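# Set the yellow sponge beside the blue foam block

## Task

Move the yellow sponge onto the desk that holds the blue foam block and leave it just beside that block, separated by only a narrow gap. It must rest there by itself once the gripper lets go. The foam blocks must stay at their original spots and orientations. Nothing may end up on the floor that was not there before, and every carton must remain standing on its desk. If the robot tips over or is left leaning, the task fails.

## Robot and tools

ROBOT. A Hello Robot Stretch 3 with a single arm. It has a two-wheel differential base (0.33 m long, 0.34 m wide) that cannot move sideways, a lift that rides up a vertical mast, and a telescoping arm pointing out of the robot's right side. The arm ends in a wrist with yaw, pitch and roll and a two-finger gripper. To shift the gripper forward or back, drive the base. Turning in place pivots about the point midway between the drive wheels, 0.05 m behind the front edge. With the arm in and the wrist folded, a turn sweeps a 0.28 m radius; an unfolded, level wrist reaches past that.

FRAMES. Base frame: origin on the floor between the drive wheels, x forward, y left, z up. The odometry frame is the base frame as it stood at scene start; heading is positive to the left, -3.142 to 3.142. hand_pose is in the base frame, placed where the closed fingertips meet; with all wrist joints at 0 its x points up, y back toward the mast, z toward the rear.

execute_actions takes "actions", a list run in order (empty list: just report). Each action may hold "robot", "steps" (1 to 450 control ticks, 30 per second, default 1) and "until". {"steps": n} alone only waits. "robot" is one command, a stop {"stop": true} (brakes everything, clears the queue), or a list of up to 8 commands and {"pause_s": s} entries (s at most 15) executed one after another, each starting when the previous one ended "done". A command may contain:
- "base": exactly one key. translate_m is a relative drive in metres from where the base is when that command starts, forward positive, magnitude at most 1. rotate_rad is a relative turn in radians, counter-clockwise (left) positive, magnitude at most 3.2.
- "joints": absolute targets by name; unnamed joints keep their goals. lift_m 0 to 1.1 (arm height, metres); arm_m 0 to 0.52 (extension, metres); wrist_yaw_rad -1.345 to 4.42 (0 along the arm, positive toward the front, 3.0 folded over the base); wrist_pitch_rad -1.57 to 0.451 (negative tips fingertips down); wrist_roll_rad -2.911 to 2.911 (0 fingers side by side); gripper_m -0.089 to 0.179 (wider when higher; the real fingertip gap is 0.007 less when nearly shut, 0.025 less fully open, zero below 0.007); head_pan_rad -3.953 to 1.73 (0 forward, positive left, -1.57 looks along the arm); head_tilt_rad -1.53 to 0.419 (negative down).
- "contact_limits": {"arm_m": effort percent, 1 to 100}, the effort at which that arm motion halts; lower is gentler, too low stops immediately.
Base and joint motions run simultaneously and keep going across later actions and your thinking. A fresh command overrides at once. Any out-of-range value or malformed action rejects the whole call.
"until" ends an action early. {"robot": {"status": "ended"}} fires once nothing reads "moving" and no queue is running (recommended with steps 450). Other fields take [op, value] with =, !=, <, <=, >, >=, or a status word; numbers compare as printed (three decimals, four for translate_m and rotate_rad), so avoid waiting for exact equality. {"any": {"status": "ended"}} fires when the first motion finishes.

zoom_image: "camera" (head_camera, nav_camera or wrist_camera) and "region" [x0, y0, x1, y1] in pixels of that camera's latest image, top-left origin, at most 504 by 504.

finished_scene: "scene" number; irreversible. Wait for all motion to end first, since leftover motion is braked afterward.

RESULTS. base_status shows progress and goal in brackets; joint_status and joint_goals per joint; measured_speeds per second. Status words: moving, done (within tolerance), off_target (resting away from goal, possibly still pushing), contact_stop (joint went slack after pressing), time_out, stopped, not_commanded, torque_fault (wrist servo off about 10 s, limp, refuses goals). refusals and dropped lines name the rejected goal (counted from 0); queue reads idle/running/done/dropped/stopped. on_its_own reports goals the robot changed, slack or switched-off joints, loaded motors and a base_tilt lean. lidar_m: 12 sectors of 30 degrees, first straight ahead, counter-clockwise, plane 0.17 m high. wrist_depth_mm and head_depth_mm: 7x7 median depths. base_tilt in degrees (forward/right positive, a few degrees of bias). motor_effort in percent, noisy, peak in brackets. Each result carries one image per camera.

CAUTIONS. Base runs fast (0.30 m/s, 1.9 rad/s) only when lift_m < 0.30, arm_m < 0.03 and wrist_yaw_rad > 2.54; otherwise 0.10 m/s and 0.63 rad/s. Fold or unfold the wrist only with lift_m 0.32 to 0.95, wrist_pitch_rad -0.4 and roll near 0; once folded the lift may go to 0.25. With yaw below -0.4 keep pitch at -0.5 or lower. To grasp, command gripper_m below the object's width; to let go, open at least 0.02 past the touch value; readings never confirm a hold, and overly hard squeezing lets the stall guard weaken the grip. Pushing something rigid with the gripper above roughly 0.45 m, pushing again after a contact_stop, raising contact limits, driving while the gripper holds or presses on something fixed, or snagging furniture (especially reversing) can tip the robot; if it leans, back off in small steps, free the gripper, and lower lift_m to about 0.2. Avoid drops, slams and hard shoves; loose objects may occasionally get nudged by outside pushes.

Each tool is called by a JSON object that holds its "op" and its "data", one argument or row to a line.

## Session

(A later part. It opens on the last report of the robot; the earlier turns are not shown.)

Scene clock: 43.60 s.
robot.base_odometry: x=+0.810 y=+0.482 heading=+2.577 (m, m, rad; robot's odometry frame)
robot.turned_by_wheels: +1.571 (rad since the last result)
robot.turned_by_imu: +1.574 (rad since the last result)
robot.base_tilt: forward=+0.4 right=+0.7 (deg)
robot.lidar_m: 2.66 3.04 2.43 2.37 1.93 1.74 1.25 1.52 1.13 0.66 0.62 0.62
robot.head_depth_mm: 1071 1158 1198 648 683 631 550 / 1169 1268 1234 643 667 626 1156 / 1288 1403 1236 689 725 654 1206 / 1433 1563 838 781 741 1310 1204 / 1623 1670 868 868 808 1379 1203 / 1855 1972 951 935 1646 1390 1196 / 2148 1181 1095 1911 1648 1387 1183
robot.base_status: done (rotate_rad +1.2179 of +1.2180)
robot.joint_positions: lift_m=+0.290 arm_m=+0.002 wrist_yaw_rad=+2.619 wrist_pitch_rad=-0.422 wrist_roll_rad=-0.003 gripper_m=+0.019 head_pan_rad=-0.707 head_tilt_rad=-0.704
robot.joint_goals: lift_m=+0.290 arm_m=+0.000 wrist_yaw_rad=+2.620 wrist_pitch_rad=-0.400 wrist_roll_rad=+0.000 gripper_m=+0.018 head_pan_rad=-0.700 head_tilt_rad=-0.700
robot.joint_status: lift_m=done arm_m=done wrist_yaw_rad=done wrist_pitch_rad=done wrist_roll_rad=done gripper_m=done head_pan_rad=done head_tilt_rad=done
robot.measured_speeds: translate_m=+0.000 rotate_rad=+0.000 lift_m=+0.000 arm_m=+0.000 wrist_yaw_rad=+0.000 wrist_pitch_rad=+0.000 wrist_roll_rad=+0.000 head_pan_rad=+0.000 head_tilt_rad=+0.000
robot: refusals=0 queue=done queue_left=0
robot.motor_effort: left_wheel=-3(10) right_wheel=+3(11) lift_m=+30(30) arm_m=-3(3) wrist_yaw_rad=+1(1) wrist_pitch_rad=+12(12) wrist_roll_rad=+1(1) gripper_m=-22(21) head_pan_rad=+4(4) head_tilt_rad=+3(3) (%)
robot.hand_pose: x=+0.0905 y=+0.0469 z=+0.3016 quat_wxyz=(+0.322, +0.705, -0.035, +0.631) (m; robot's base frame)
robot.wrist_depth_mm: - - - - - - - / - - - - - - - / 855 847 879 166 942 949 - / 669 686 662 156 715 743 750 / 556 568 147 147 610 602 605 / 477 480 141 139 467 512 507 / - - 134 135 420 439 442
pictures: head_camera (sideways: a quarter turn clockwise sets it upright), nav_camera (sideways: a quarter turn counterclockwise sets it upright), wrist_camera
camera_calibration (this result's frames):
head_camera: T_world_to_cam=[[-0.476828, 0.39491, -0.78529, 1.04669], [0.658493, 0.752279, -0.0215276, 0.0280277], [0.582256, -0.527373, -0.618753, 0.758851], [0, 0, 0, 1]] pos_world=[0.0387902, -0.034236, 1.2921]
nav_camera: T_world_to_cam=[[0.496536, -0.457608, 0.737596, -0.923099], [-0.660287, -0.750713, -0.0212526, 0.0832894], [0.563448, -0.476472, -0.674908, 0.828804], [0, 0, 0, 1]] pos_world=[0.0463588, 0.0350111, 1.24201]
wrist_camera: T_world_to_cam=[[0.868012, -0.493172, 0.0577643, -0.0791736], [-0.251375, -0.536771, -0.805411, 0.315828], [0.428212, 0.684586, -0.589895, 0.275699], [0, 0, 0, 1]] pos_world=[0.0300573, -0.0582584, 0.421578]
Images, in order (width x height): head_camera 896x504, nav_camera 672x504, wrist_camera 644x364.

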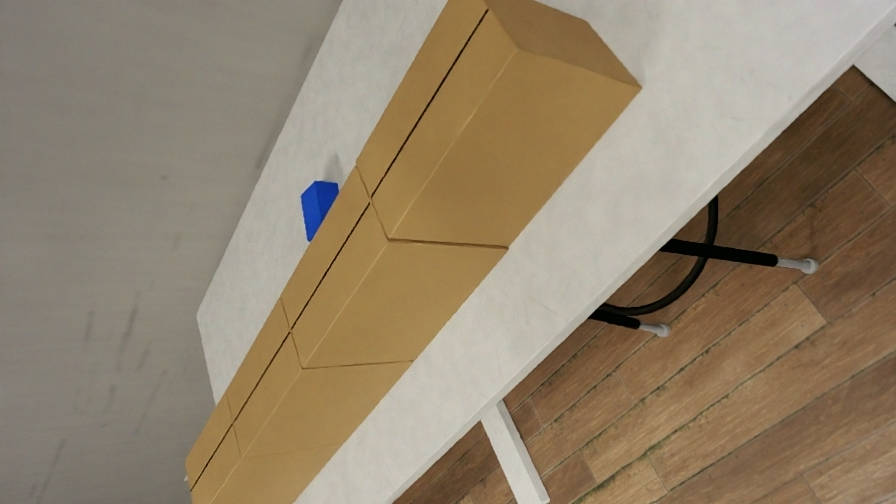

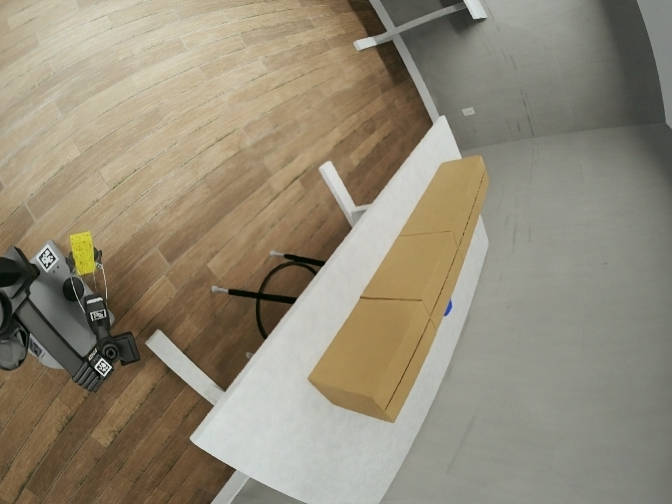

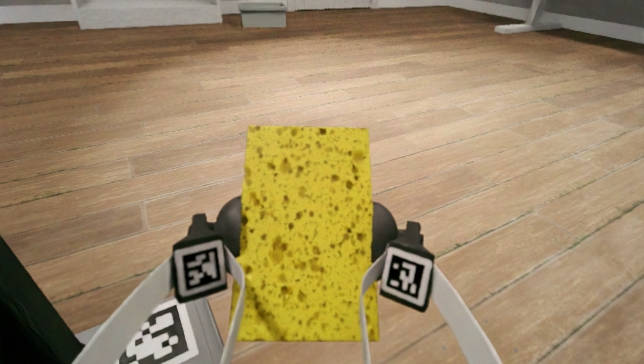

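{"op": "execute_actions", "data": {
  "actions": [
    {"robot":{"joints":{"lift_m":1.02,"wrist_yaw_rad":1.9}},"steps":1},
    {"robot":[{"base":{"translate_m":0.25},"joints":{"head_pan_rad":-1.3,"head_tilt_rad":-0.75}},{"base":{"rotate_rad":-0.35}},{"base":{"translate_m":0.35}},{"base":{"rotate_rad":0.34},"joints":{"wrist_yaw_rad":1.57}}],"steps":450,"until":{"robot":{"status":"ended"}}}
  ]
}}

Scene clock: 56.67 s.
robot.base_odometry: x=+0.385 y=+0.893 heading=+2.567 (m, m, rad; robot's odometry frame)
robot.turned_by_wheels: -0.010 (rad since the last result)
robot.turned_by_imu: -0.011 (rad since the last result)
robot.base_tilt: forward=+0.4 right=+0.7 (deg)
robot.lidar_m: 2.10 2.60 2.85 2.45 2.58 2.35 1.85 1.38 0.34 0.69 0.42 0.93
robot.head_depth_mm: 800 890 995 - - - 520 / 818 910 1021 894 512 - 519 / 842 942 1050 888 507 - 507 / 861 971 1055 853 505 - 510 / 892 1001 1085 920 - - 522 / 913 1031 1118 931 - - 1112 / 935 1067 1104 609 - 607 1117
robot.base_status: done (rotate_rad +0.3398 of +0.3400)
robot.joint_positions: lift_m=+1.020 arm_m=+0.002 wrist_yaw_rad=+1.571 wrist_pitch_rad=-0.422 wrist_roll_rad=-0.003 gripper_m=+0.019 head_pan_rad=-1.293 head_tilt_rad=-0.741
robot.joint_goals: lift_m=+1.020 arm_m=+0.000 wrist_yaw_rad=+1.570 wrist_pitch_rad=-0.400 wrist_roll_rad=+0.000 gripper_m=+0.018 head_pan_rad=-1.300 head_tilt_rad=-0.750
robot.joint_status: lift_m=done arm_m=done wrist_yaw_rad=done wrist_pitch_rad=done wrist_roll_rad=done gripper_m=done head_pan_rad=done head_tilt_rad=done
robot.measured_speeds: translate_m=+0.000 rotate_rad=+0.000 lift_m=+0.000 arm_m=+0.000 wrist_yaw_rad=+0.000 wrist_pitch_rad=+0.000 wrist_roll_rad=+0.000 head_pan_rad=+0.000 head_tilt_rad=+0.000
robot: refusals=0 queue=done queue_left=0
robot.motor_effort: left_wheel=-4(7) right_wheel=+3(9) lift_m=+31(29) arm_m=-3(3) wrist_yaw_rad=-2(2) wrist_pitch_rad=+12(12) wrist_roll_rad=+1(1) gripper_m=-21(21) head_pan_rad=-2(35) head_tilt_rad=-7(17) (%)
robot.hand_pose: x=+0.2025 y=-0.1470 z=+1.0316 quat_wxyz=(+0.595, +0.593, -0.383, +0.385) (m; robot's base frame)
robot.wrist_depth_mm: - - - - - - 954 / - - - - - - 945 / - - - 166 - - 907 / - - - 156 592 445 770 / - - 147 147 467 361 600 / - - 141 139 420 324 307 / - - - 135 434 282 266
pictures: head_camera (sideways: a quarter turn clockwise sets it upright), nav_camera (sideways: a quarter turn counterclockwise sets it upright), wrist_camera
camera_calibration (this result's frames):
head_camera: T_world_to_cam=[[-0.186455, 0.620111, -0.762035, 1.01461], [0.964538, 0.263029, -0.0219618, 0.0267251], [0.186819, -0.739106, -0.647163, 0.79822], [0, 0, 0, 1]] pos_world=[0.0142788, -0.0462288, 1.29033]
nav_camera: T_world_to_cam=[[0.167689, -0.68152, 0.712327, -0.888162], [-0.965595, -0.259224, -0.0207021, 0.0844341], [0.198761, -0.684349, -0.701542, 0.86567], [0, 0, 0, 1]] pos_world=[0.0584025, 0.0090068, 1.24171]
wrist_camera: T_world_to_cam=[[0.00659578, -0.998308, 0.0577639, -0.214005], [-0.590313, -0.0505131, -0.805592, 0.968207], [0.807147, -0.0287853, -0.589648, 0.609272], [0, 0, 0, 1]] pos_world=[0.0811848, -0.147198, 1.1516]
Images, in order (width x height): head_camera 896x504, nav_camera 672x504, wrist_camera 644x364.

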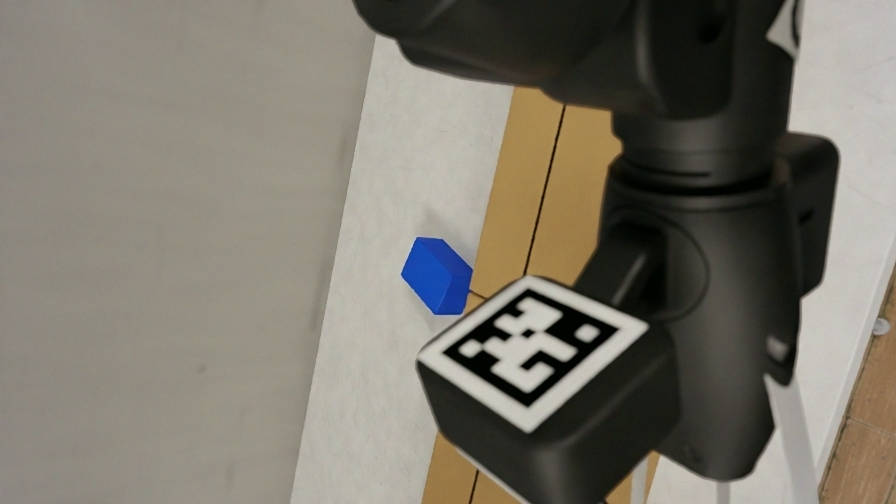

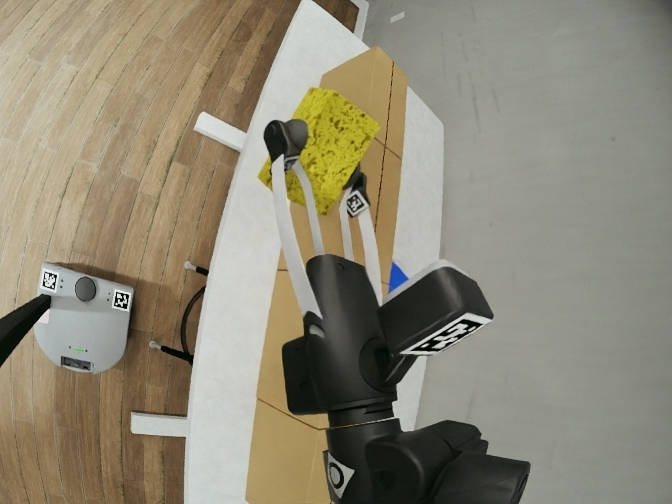

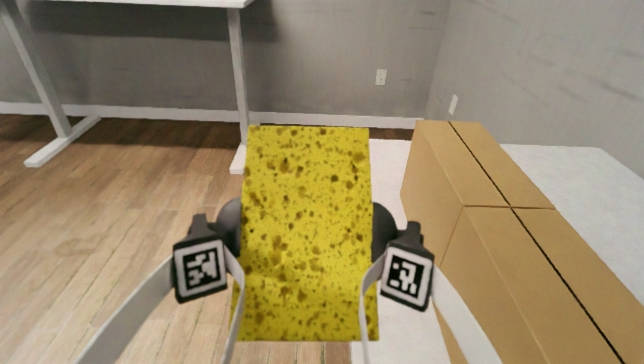

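{"op": "execute_actions", "data": {
  "actions": [
    {"robot":[{"base":{"translate_m":-0.015},"joints":{"arm_m":0.47,"wrist_yaw_rad":1.29,"head_pan_rad":-1.4,"head_tilt_rad":-0.7}},{"joints":{"wrist_pitch_rad":-1.0,"lift_m":0.90}}],"steps":450,"until":{"robot":{"status":"ended"}}}
  ]
}}

Scene clock: 63.37 s.
robot.base_odometry: x=+0.397 y=+0.885 heading=+2.567 (m, m, rad; robot's odometry frame)
robot.turned_by_wheels: +0.000 (rad since the last result)
robot.turned_by_imu: -0.001 (rad since the last result)
robot.base_tilt: forward=+0.3 right=+0.7 (deg)
robot.lidar_m: 2.11 2.61 2.83 2.45 2.57 2.33 1.83 1.38 0.33 0.69 0.43 0.94
robot.head_depth_mm: 793 868 1015 940 518 484 539 / 809 880 - 935 514 497 534 / 824 918 1006 911 511 512 534 / 839 935 1065 836 507 531 533 / 856 953 1068 840 506 550 531 / 867 971 1082 908 503 571 528 / 882 991 1086 906 512 572 525
robot.base_status: done (translate_m -0.0150 of -0.0150)
robot.joint_positions: lift_m=+0.900 arm_m=+0.470 wrist_yaw_rad=+1.290 wrist_pitch_rad=-1.007 wrist_roll_rad=-0.003 gripper_m=+0.019 head_pan_rad=-1.393 head_tilt_rad=-0.705
robot.joint_goals: lift_m=+0.900 arm_m=+0.470 wrist_yaw_rad=+1.290 wrist_pitch_rad=-1.000 wrist_roll_rad=+0.000 gripper_m=+0.018 head_pan_rad=-1.400 head_tilt_rad=-0.700
robot.joint_status: lift_m=done arm_m=done wrist_yaw_rad=done wrist_pitch_rad=done wrist_roll_rad=done gripper_m=done head_pan_rad=done head_tilt_rad=done
robot.measured_speeds: translate_m=+0.000 rotate_rad=+0.000 lift_m=+0.000 arm_m=+0.000 wrist_yaw_rad=+0.000 wrist_pitch_rad=+0.000 wrist_roll_rad=+0.000 head_pan_rad=+0.000 head_tilt_rad=+0.000
robot: refusals=0 queue=done queue_left=0
robot.motor_effort: left_wheel=-4(9) right_wheel=+3(5) lift_m=+25(30) arm_m=+3(1) wrist_yaw_rad=+0(3) wrist_pitch_rad=+4(12) wrist_roll_rad=+1(1) gripper_m=-22(20) head_pan_rad=-3(13) head_tilt_rad=+2(11) (%)
robot.hand_pose: x=+0.0906 y=-0.6472 z=+0.8094 quat_wxyz=(+0.701, +0.645, -0.288, +0.100) (m; robot's base frame)
robot.wrist_depth_mm: 313 320 323 327 332 334 329 / 291 299 298 251 309 313 315 / 274 280 277 167 288 291 294 / 259 262 262 156 270 272 275 / 243 247 147 147 257 256 259 / 231 235 141 139 236 243 245 / 222 223 220 135 228 231 232
pictures: head_camera (sideways: a quarter turn clockwise sets it upright), nav_camera (sideways: a quarter turn counterclockwise sets it upright), wrist_camera
camera_calibration (this result's frames):
head_camera: T_world_to_cam=[[-0.118638, 0.608178, -0.784885, 1.04398], [0.98613, 0.164573, -0.0215355, 0.0260395], [0.116074, -0.776553, -0.619267, 0.762363], [0, 0, 0, 1]] pos_world=[0.0096872, -0.0471941, 1.29207]
nav_camera: T_world_to_cam=[[0.0941407, -0.669135, 0.737154, -0.920069], [-0.98653, -0.162197, -0.021243, 0.085267], [0.133779, -0.725224, -0.675391, 0.832053], [0, 0, 0, 1]] pos_world=[0.0594232, 0.001605, 1.242]
wrist_camera: T_world_to_cam=[[-0.242084, -0.96921, 0.0450216, -0.648163], [-0.914012, 0.212237, -0.345741, 0.52498], [0.325541, -0.124849, -0.937249, 0.816971], [0, 0, 0, 1]] pos_world=[0.056971, -0.637628, 0.976394]
Images, in order (width x height): head_camera 896x504, nav_camera 672x504, wrist_camera 644x364.

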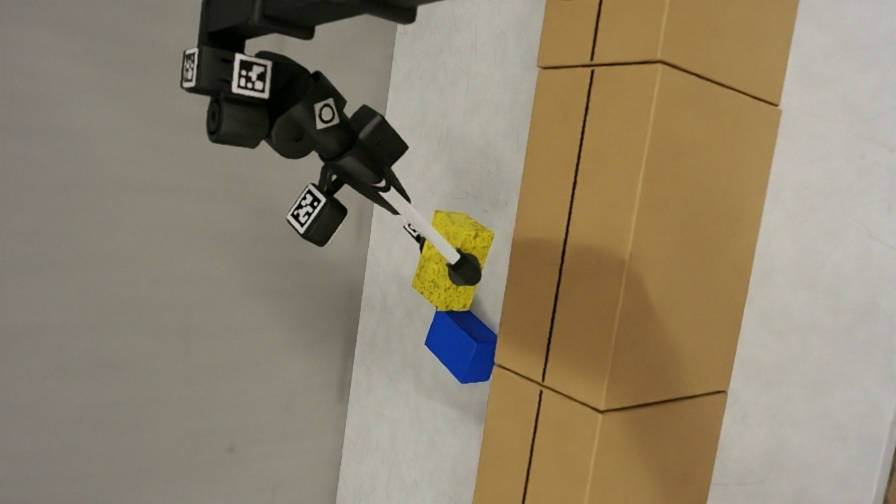

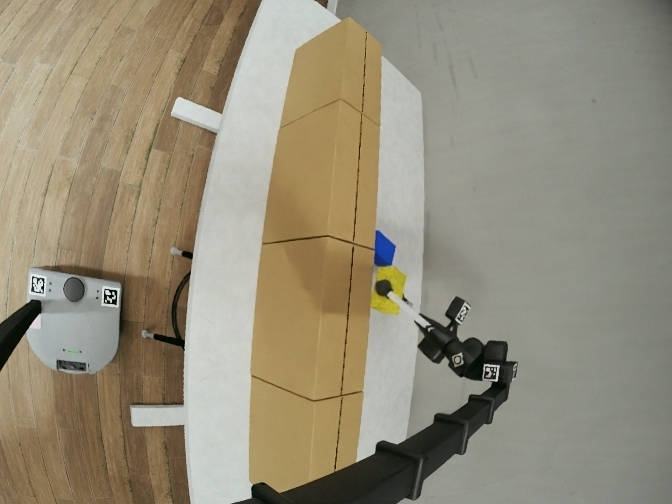

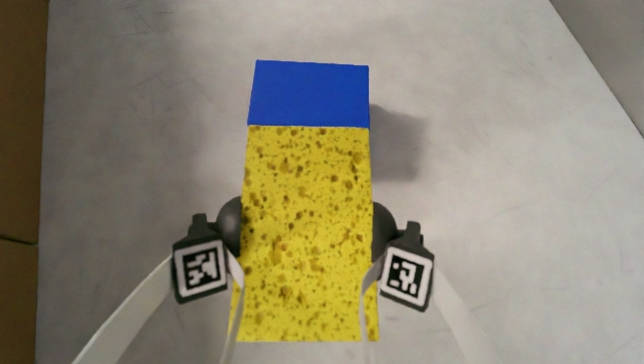

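{"op": "execute_actions", "data": {
  "actions": [
    {"robot":{"base":{"translate_m":0.02},"joints":{"arm_m":0.473,"wrist_yaw_rad":1.26,"lift_m":0.852}},"steps":450,"until":{"robot":{"status":"ended"}}}
  ]
}}

Scene clock: 65.40 s.
robot.base_odometry: x=+0.381 y=+0.896 heading=+2.567 (m, m, rad; robot's odometry frame)
robot.turned_by_wheels: +0.000 (rad since the last result)
robot.turned_by_imu: +0.000 (rad since the last result)
robot.base_tilt: forward=+0.4 right=+0.7 (deg)
robot.lidar_m: 2.09 2.59 2.84 2.45 2.59 2.34 1.85 1.38 0.34 0.69 0.42 0.93
robot.head_depth_mm: 797 881 - 939 517 487 538 / 805 897 - 918 513 496 536 / 824 918 1017 899 512 513 535 / 833 938 1051 954 508 530 531 / 851 954 1061 848 504 550 531 / 869 975 1085 910 506 569 529 / 883 988 1091 903 513 574 527
robot.base_status: done (translate_m +0.0200 of +0.0200)
robot.joint_positions: lift_m=+0.852 arm_m=+0.473 wrist_yaw_rad=+1.262 wrist_pitch_rad=-1.007 wrist_roll_rad=-0.003 gripper_m=+0.019 head_pan_rad=-1.393 head_tilt_rad=-0.705
robot.joint_goals: lift_m=+0.852 arm_m=+0.473 wrist_yaw_rad=+1.260 wrist_pitch_rad=-1.000 wrist_roll_rad=+0.000 gripper_m=+0.018 head_pan_rad=-1.400 head_tilt_rad=-0.700
robot.joint_status: lift_m=done arm_m=done wrist_yaw_rad=done wrist_pitch_rad=done wrist_roll_rad=done gripper_m=done head_pan_rad=done head_tilt_rad=done
robot.measured_speeds: translate_m=+0.000 rotate_rad=+0.000 lift_m=+0.000 arm_m=+0.000 wrist_yaw_rad=+0.000 wrist_pitch_rad=+0.000 wrist_roll_rad=+0.000 head_pan_rad=+0.000 head_tilt_rad=+0.000
robot: refusals=0 queue=done queue_left=0
robot.motor_effort: left_wheel=-3(5) right_wheel=+3(8) lift_m=+25(25) arm_m=+3(3) wrist_yaw_rad=-2(2) wrist_pitch_rad=+4(3) wrist_roll_rad=+1(1) gripper_m=-21(20) head_pan_rad=-2(2) head_tilt_rad=+4(3) (%)
robot.hand_pose: x=+0.0895 y=-0.6533 z=+0.7613 quat_wxyz=(+0.702, +0.641, -0.297, +0.090) (m; robot's base frame)
robot.wrist_depth_mm: 259 261 263 268 268 273 276 / 241 243 196 192 249 253 255 / 224 226 223 166 232 236 238 / 211 213 212 156 219 222 223 / 199 202 147 147 209 209 211 / 189 190 142 139 191 197 199 / 180 181 179 135 184 187 189
pictures: head_camera (sideways: a quarter turn clockwise sets it upright), nav_camera (sideways: a quarter turn counterclockwise sets it upright), wrist_camera
camera_calibration (this result's frames):
head_camera: T_world_to_cam=[[-0.118638, 0.608178, -0.784885, 1.04398], [0.98613, 0.164573, -0.0215355, 0.0260395], [0.116074, -0.776553, -0.619267, 0.762363], [0, 0, 0, 1]] pos_world=[0.0096872, -0.0471941, 1.29207]
nav_camera: T_world_to_cam=[[0.0941407, -0.669135, 0.737154, -0.920068], [-0.98653, -0.162197, -0.021243, 0.085267], [0.133779, -0.725224, -0.675391, 0.832053], [0, 0, 0, 1]] pos_world=[0.0594232, 0.00160501, 1.242]
wrist_camera: T_world_to_cam=[[-0.269088, -0.962063, 0.0450104, -0.645063], [-0.907819, 0.237754, -0.345454, 0.524629], [0.321647, -0.133819, -0.937356, 0.766088], [0, 0, 0, 1]] pos_world=[0.0562795, -0.642807, 0.928367]
Images, in order (width x height): head_camera 896x504, nav_camera 672x504, wrist_camera 644x364.

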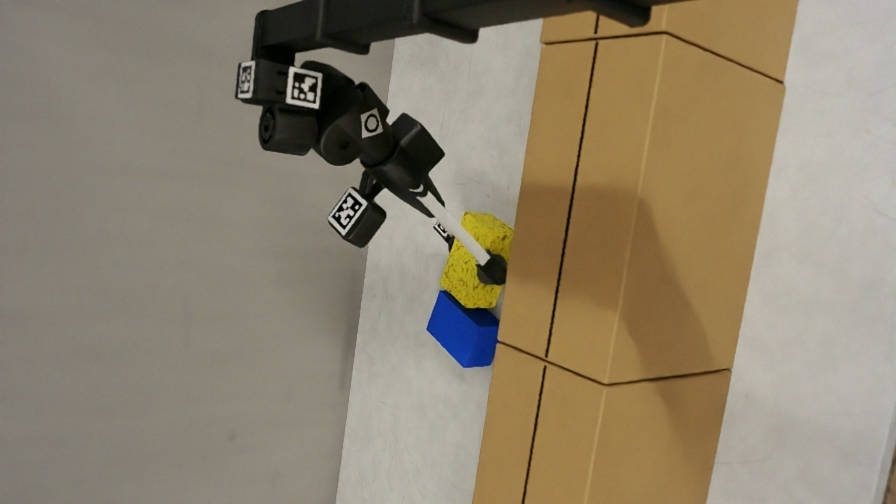

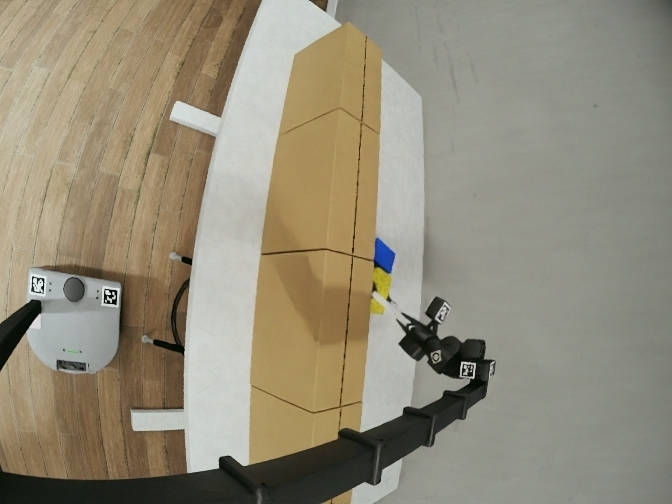

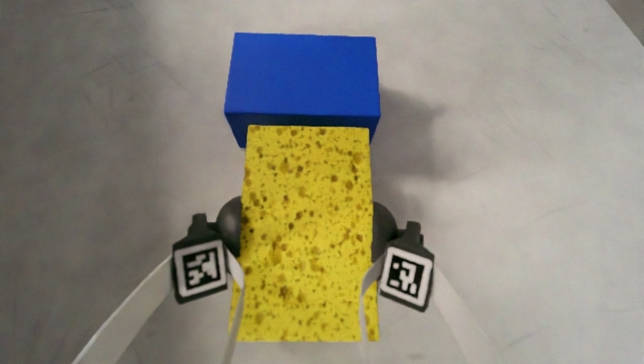

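{"op": "execute_actions", "data": {
  "actions": [
    {"robot":[{"base":{"translate_m":0.004},"joints":{"lift_m":0.841}},{"joints":{"gripper_m":0.11}},{"joints":{"lift_m":0.92}}],"steps":450,"until":{"robot":{"status":"ended"}}}
  ]
}}

Scene clock: 69.13 s.
robot.base_odometry: x=+0.377 y=+0.898 heading=+2.567 (m, m, rad; robot's odometry frame)
robot.turned_by_wheels: +0.000 (rad since the last result)
robot.turned_by_imu: +0.000 (rad since the last result)
robot.base_tilt: forward=+0.3 right=+0.7 (deg)
robot.lidar_m: 2.09 2.59 2.84 2.45 2.58 2.36 1.85 1.38 0.34 0.69 0.42 0.92
robot.head_depth_mm: 797 860 1010 942 518 485 539 / 811 873 1051 936 515 496 538 / 824 918 1004 929 511 513 535 / 839 936 1065 921 510 531 532 / 853 955 1065 846 505 549 530 / 867 969 1082 909 506 574 528 / 881 991 1084 898 512 571 527
robot.base_status: done (translate_m +0.0040 of +0.0040)
robot.joint_positions: lift_m=+0.920 arm_m=+0.473 wrist_yaw_rad=+1.262 wrist_pitch_rad=-1.007 wrist_roll_rad=-0.003 gripper_m=+0.110 head_pan_rad=-1.393 head_tilt_rad=-0.705
robot.joint_goals: lift_m=+0.920 arm_m=+0.473 wrist_yaw_rad=+1.260 wrist_pitch_rad=-1.000 wrist_roll_rad=+0.000 gripper_m=+0.110 head_pan_rad=-1.400 head_tilt_rad=-0.700
robot.joint_status: lift_m=done arm_m=done wrist_yaw_rad=done wrist_pitch_rad=done wrist_roll_rad=done gripper_m=done head_pan_rad=done head_tilt_rad=done
robot.measured_speeds: translate_m=+0.000 rotate_rad=+0.000 lift_m=+0.000 arm_m=+0.000 wrist_yaw_rad=+0.000 wrist_pitch_rad=+0.000 wrist_roll_rad=+0.000 head_pan_rad=+0.000 head_tilt_rad=+0.000
robot: refusals=0 queue=done queue_left=0
robot.motor_effort: left_wheel=-3(5) right_wheel=+3(8) lift_m=+30(31) arm_m=+3(3) wrist_yaw_rad=-2(1) wrist_pitch_rad=+4(3) wrist_roll_rad=+1(1) gripper_m=+0(82) head_pan_rad=-3(3) head_tilt_rad=+3(4) (%)
robot.hand_pose: x=+0.0895 y=-0.6533 z=+0.8291 quat_wxyz=(+0.702, +0.641, -0.297, +0.090) (m; robot's base frame)
robot.wrist_depth_mm: 338 345 349 350 356 361 321 / 315 321 325 328 332 336 326 / 294 301 300 257 310 312 317 / 277 282 282 242 290 294 298 / 263 269 266 228 277 280 279 / 252 248 252 215 257 264 263 / 234 241 241 241 247 247 250
pictures: head_camera (sideways: a quarter turn clockwise sets it upright), nav_camera (sideways: a quarter turn counterclockwise sets it upright), wrist_camera
camera_calibration (this result's frames):
head_camera: T_world_to_cam=[[-0.118638, 0.608178, -0.784885, 1.04398], [0.98613, 0.164573, -0.0215355, 0.0260395], [0.116073, -0.776553, -0.619267, 0.762363], [0, 0, 0, 1]] pos_world=[0.00968718, -0.0471941, 1.29207]
nav_camera: T_world_to_cam=[[0.0941405, -0.669135, 0.737154, -0.920069], [-0.98653, -0.162197, -0.021243, 0.085267], [0.133779, -0.725224, -0.675391, 0.832053], [0, 0, 0, 1]] pos_world=[0.0594232, 0.00160499, 1.242]
wrist_camera: T_world_to_cam=[[-0.2691, -0.96206, 0.0450088, -0.648109], [-0.907829, 0.237771, -0.345416, 0.548003], [0.321609, -0.133812, -0.93737, 0.82961], [0, 0, 0, 1]] pos_world=[0.0562767, -0.642808, 0.99611]
Images, in order (width x height): head_camera 896x504, nav_camera 672x504, wrist_camera 644x364.

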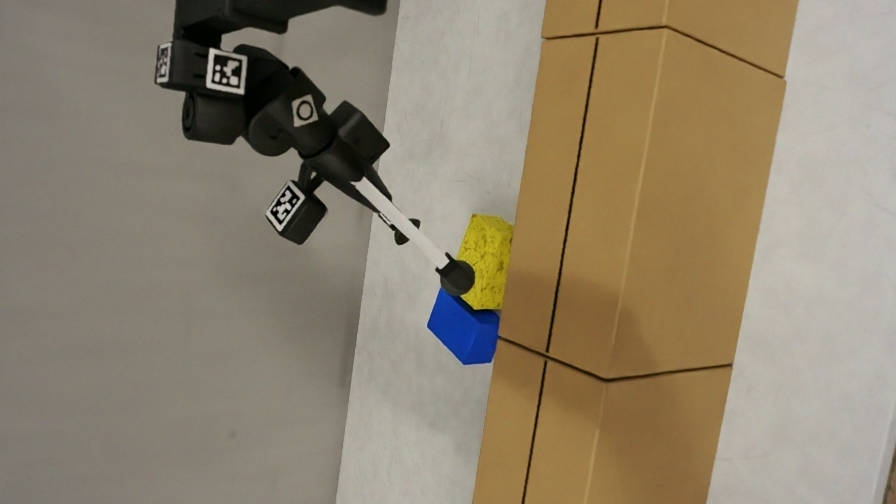

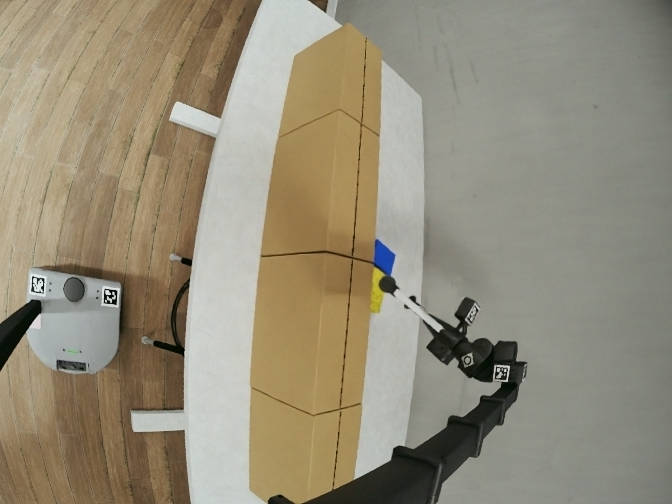

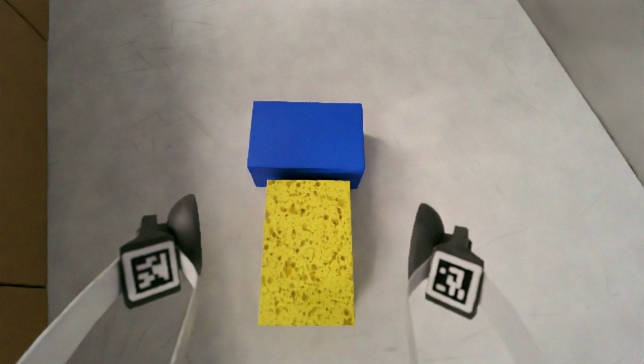

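{"op": "finished_scene", "data": {
  "scene": 2
}}

The scene is finished: the task was done.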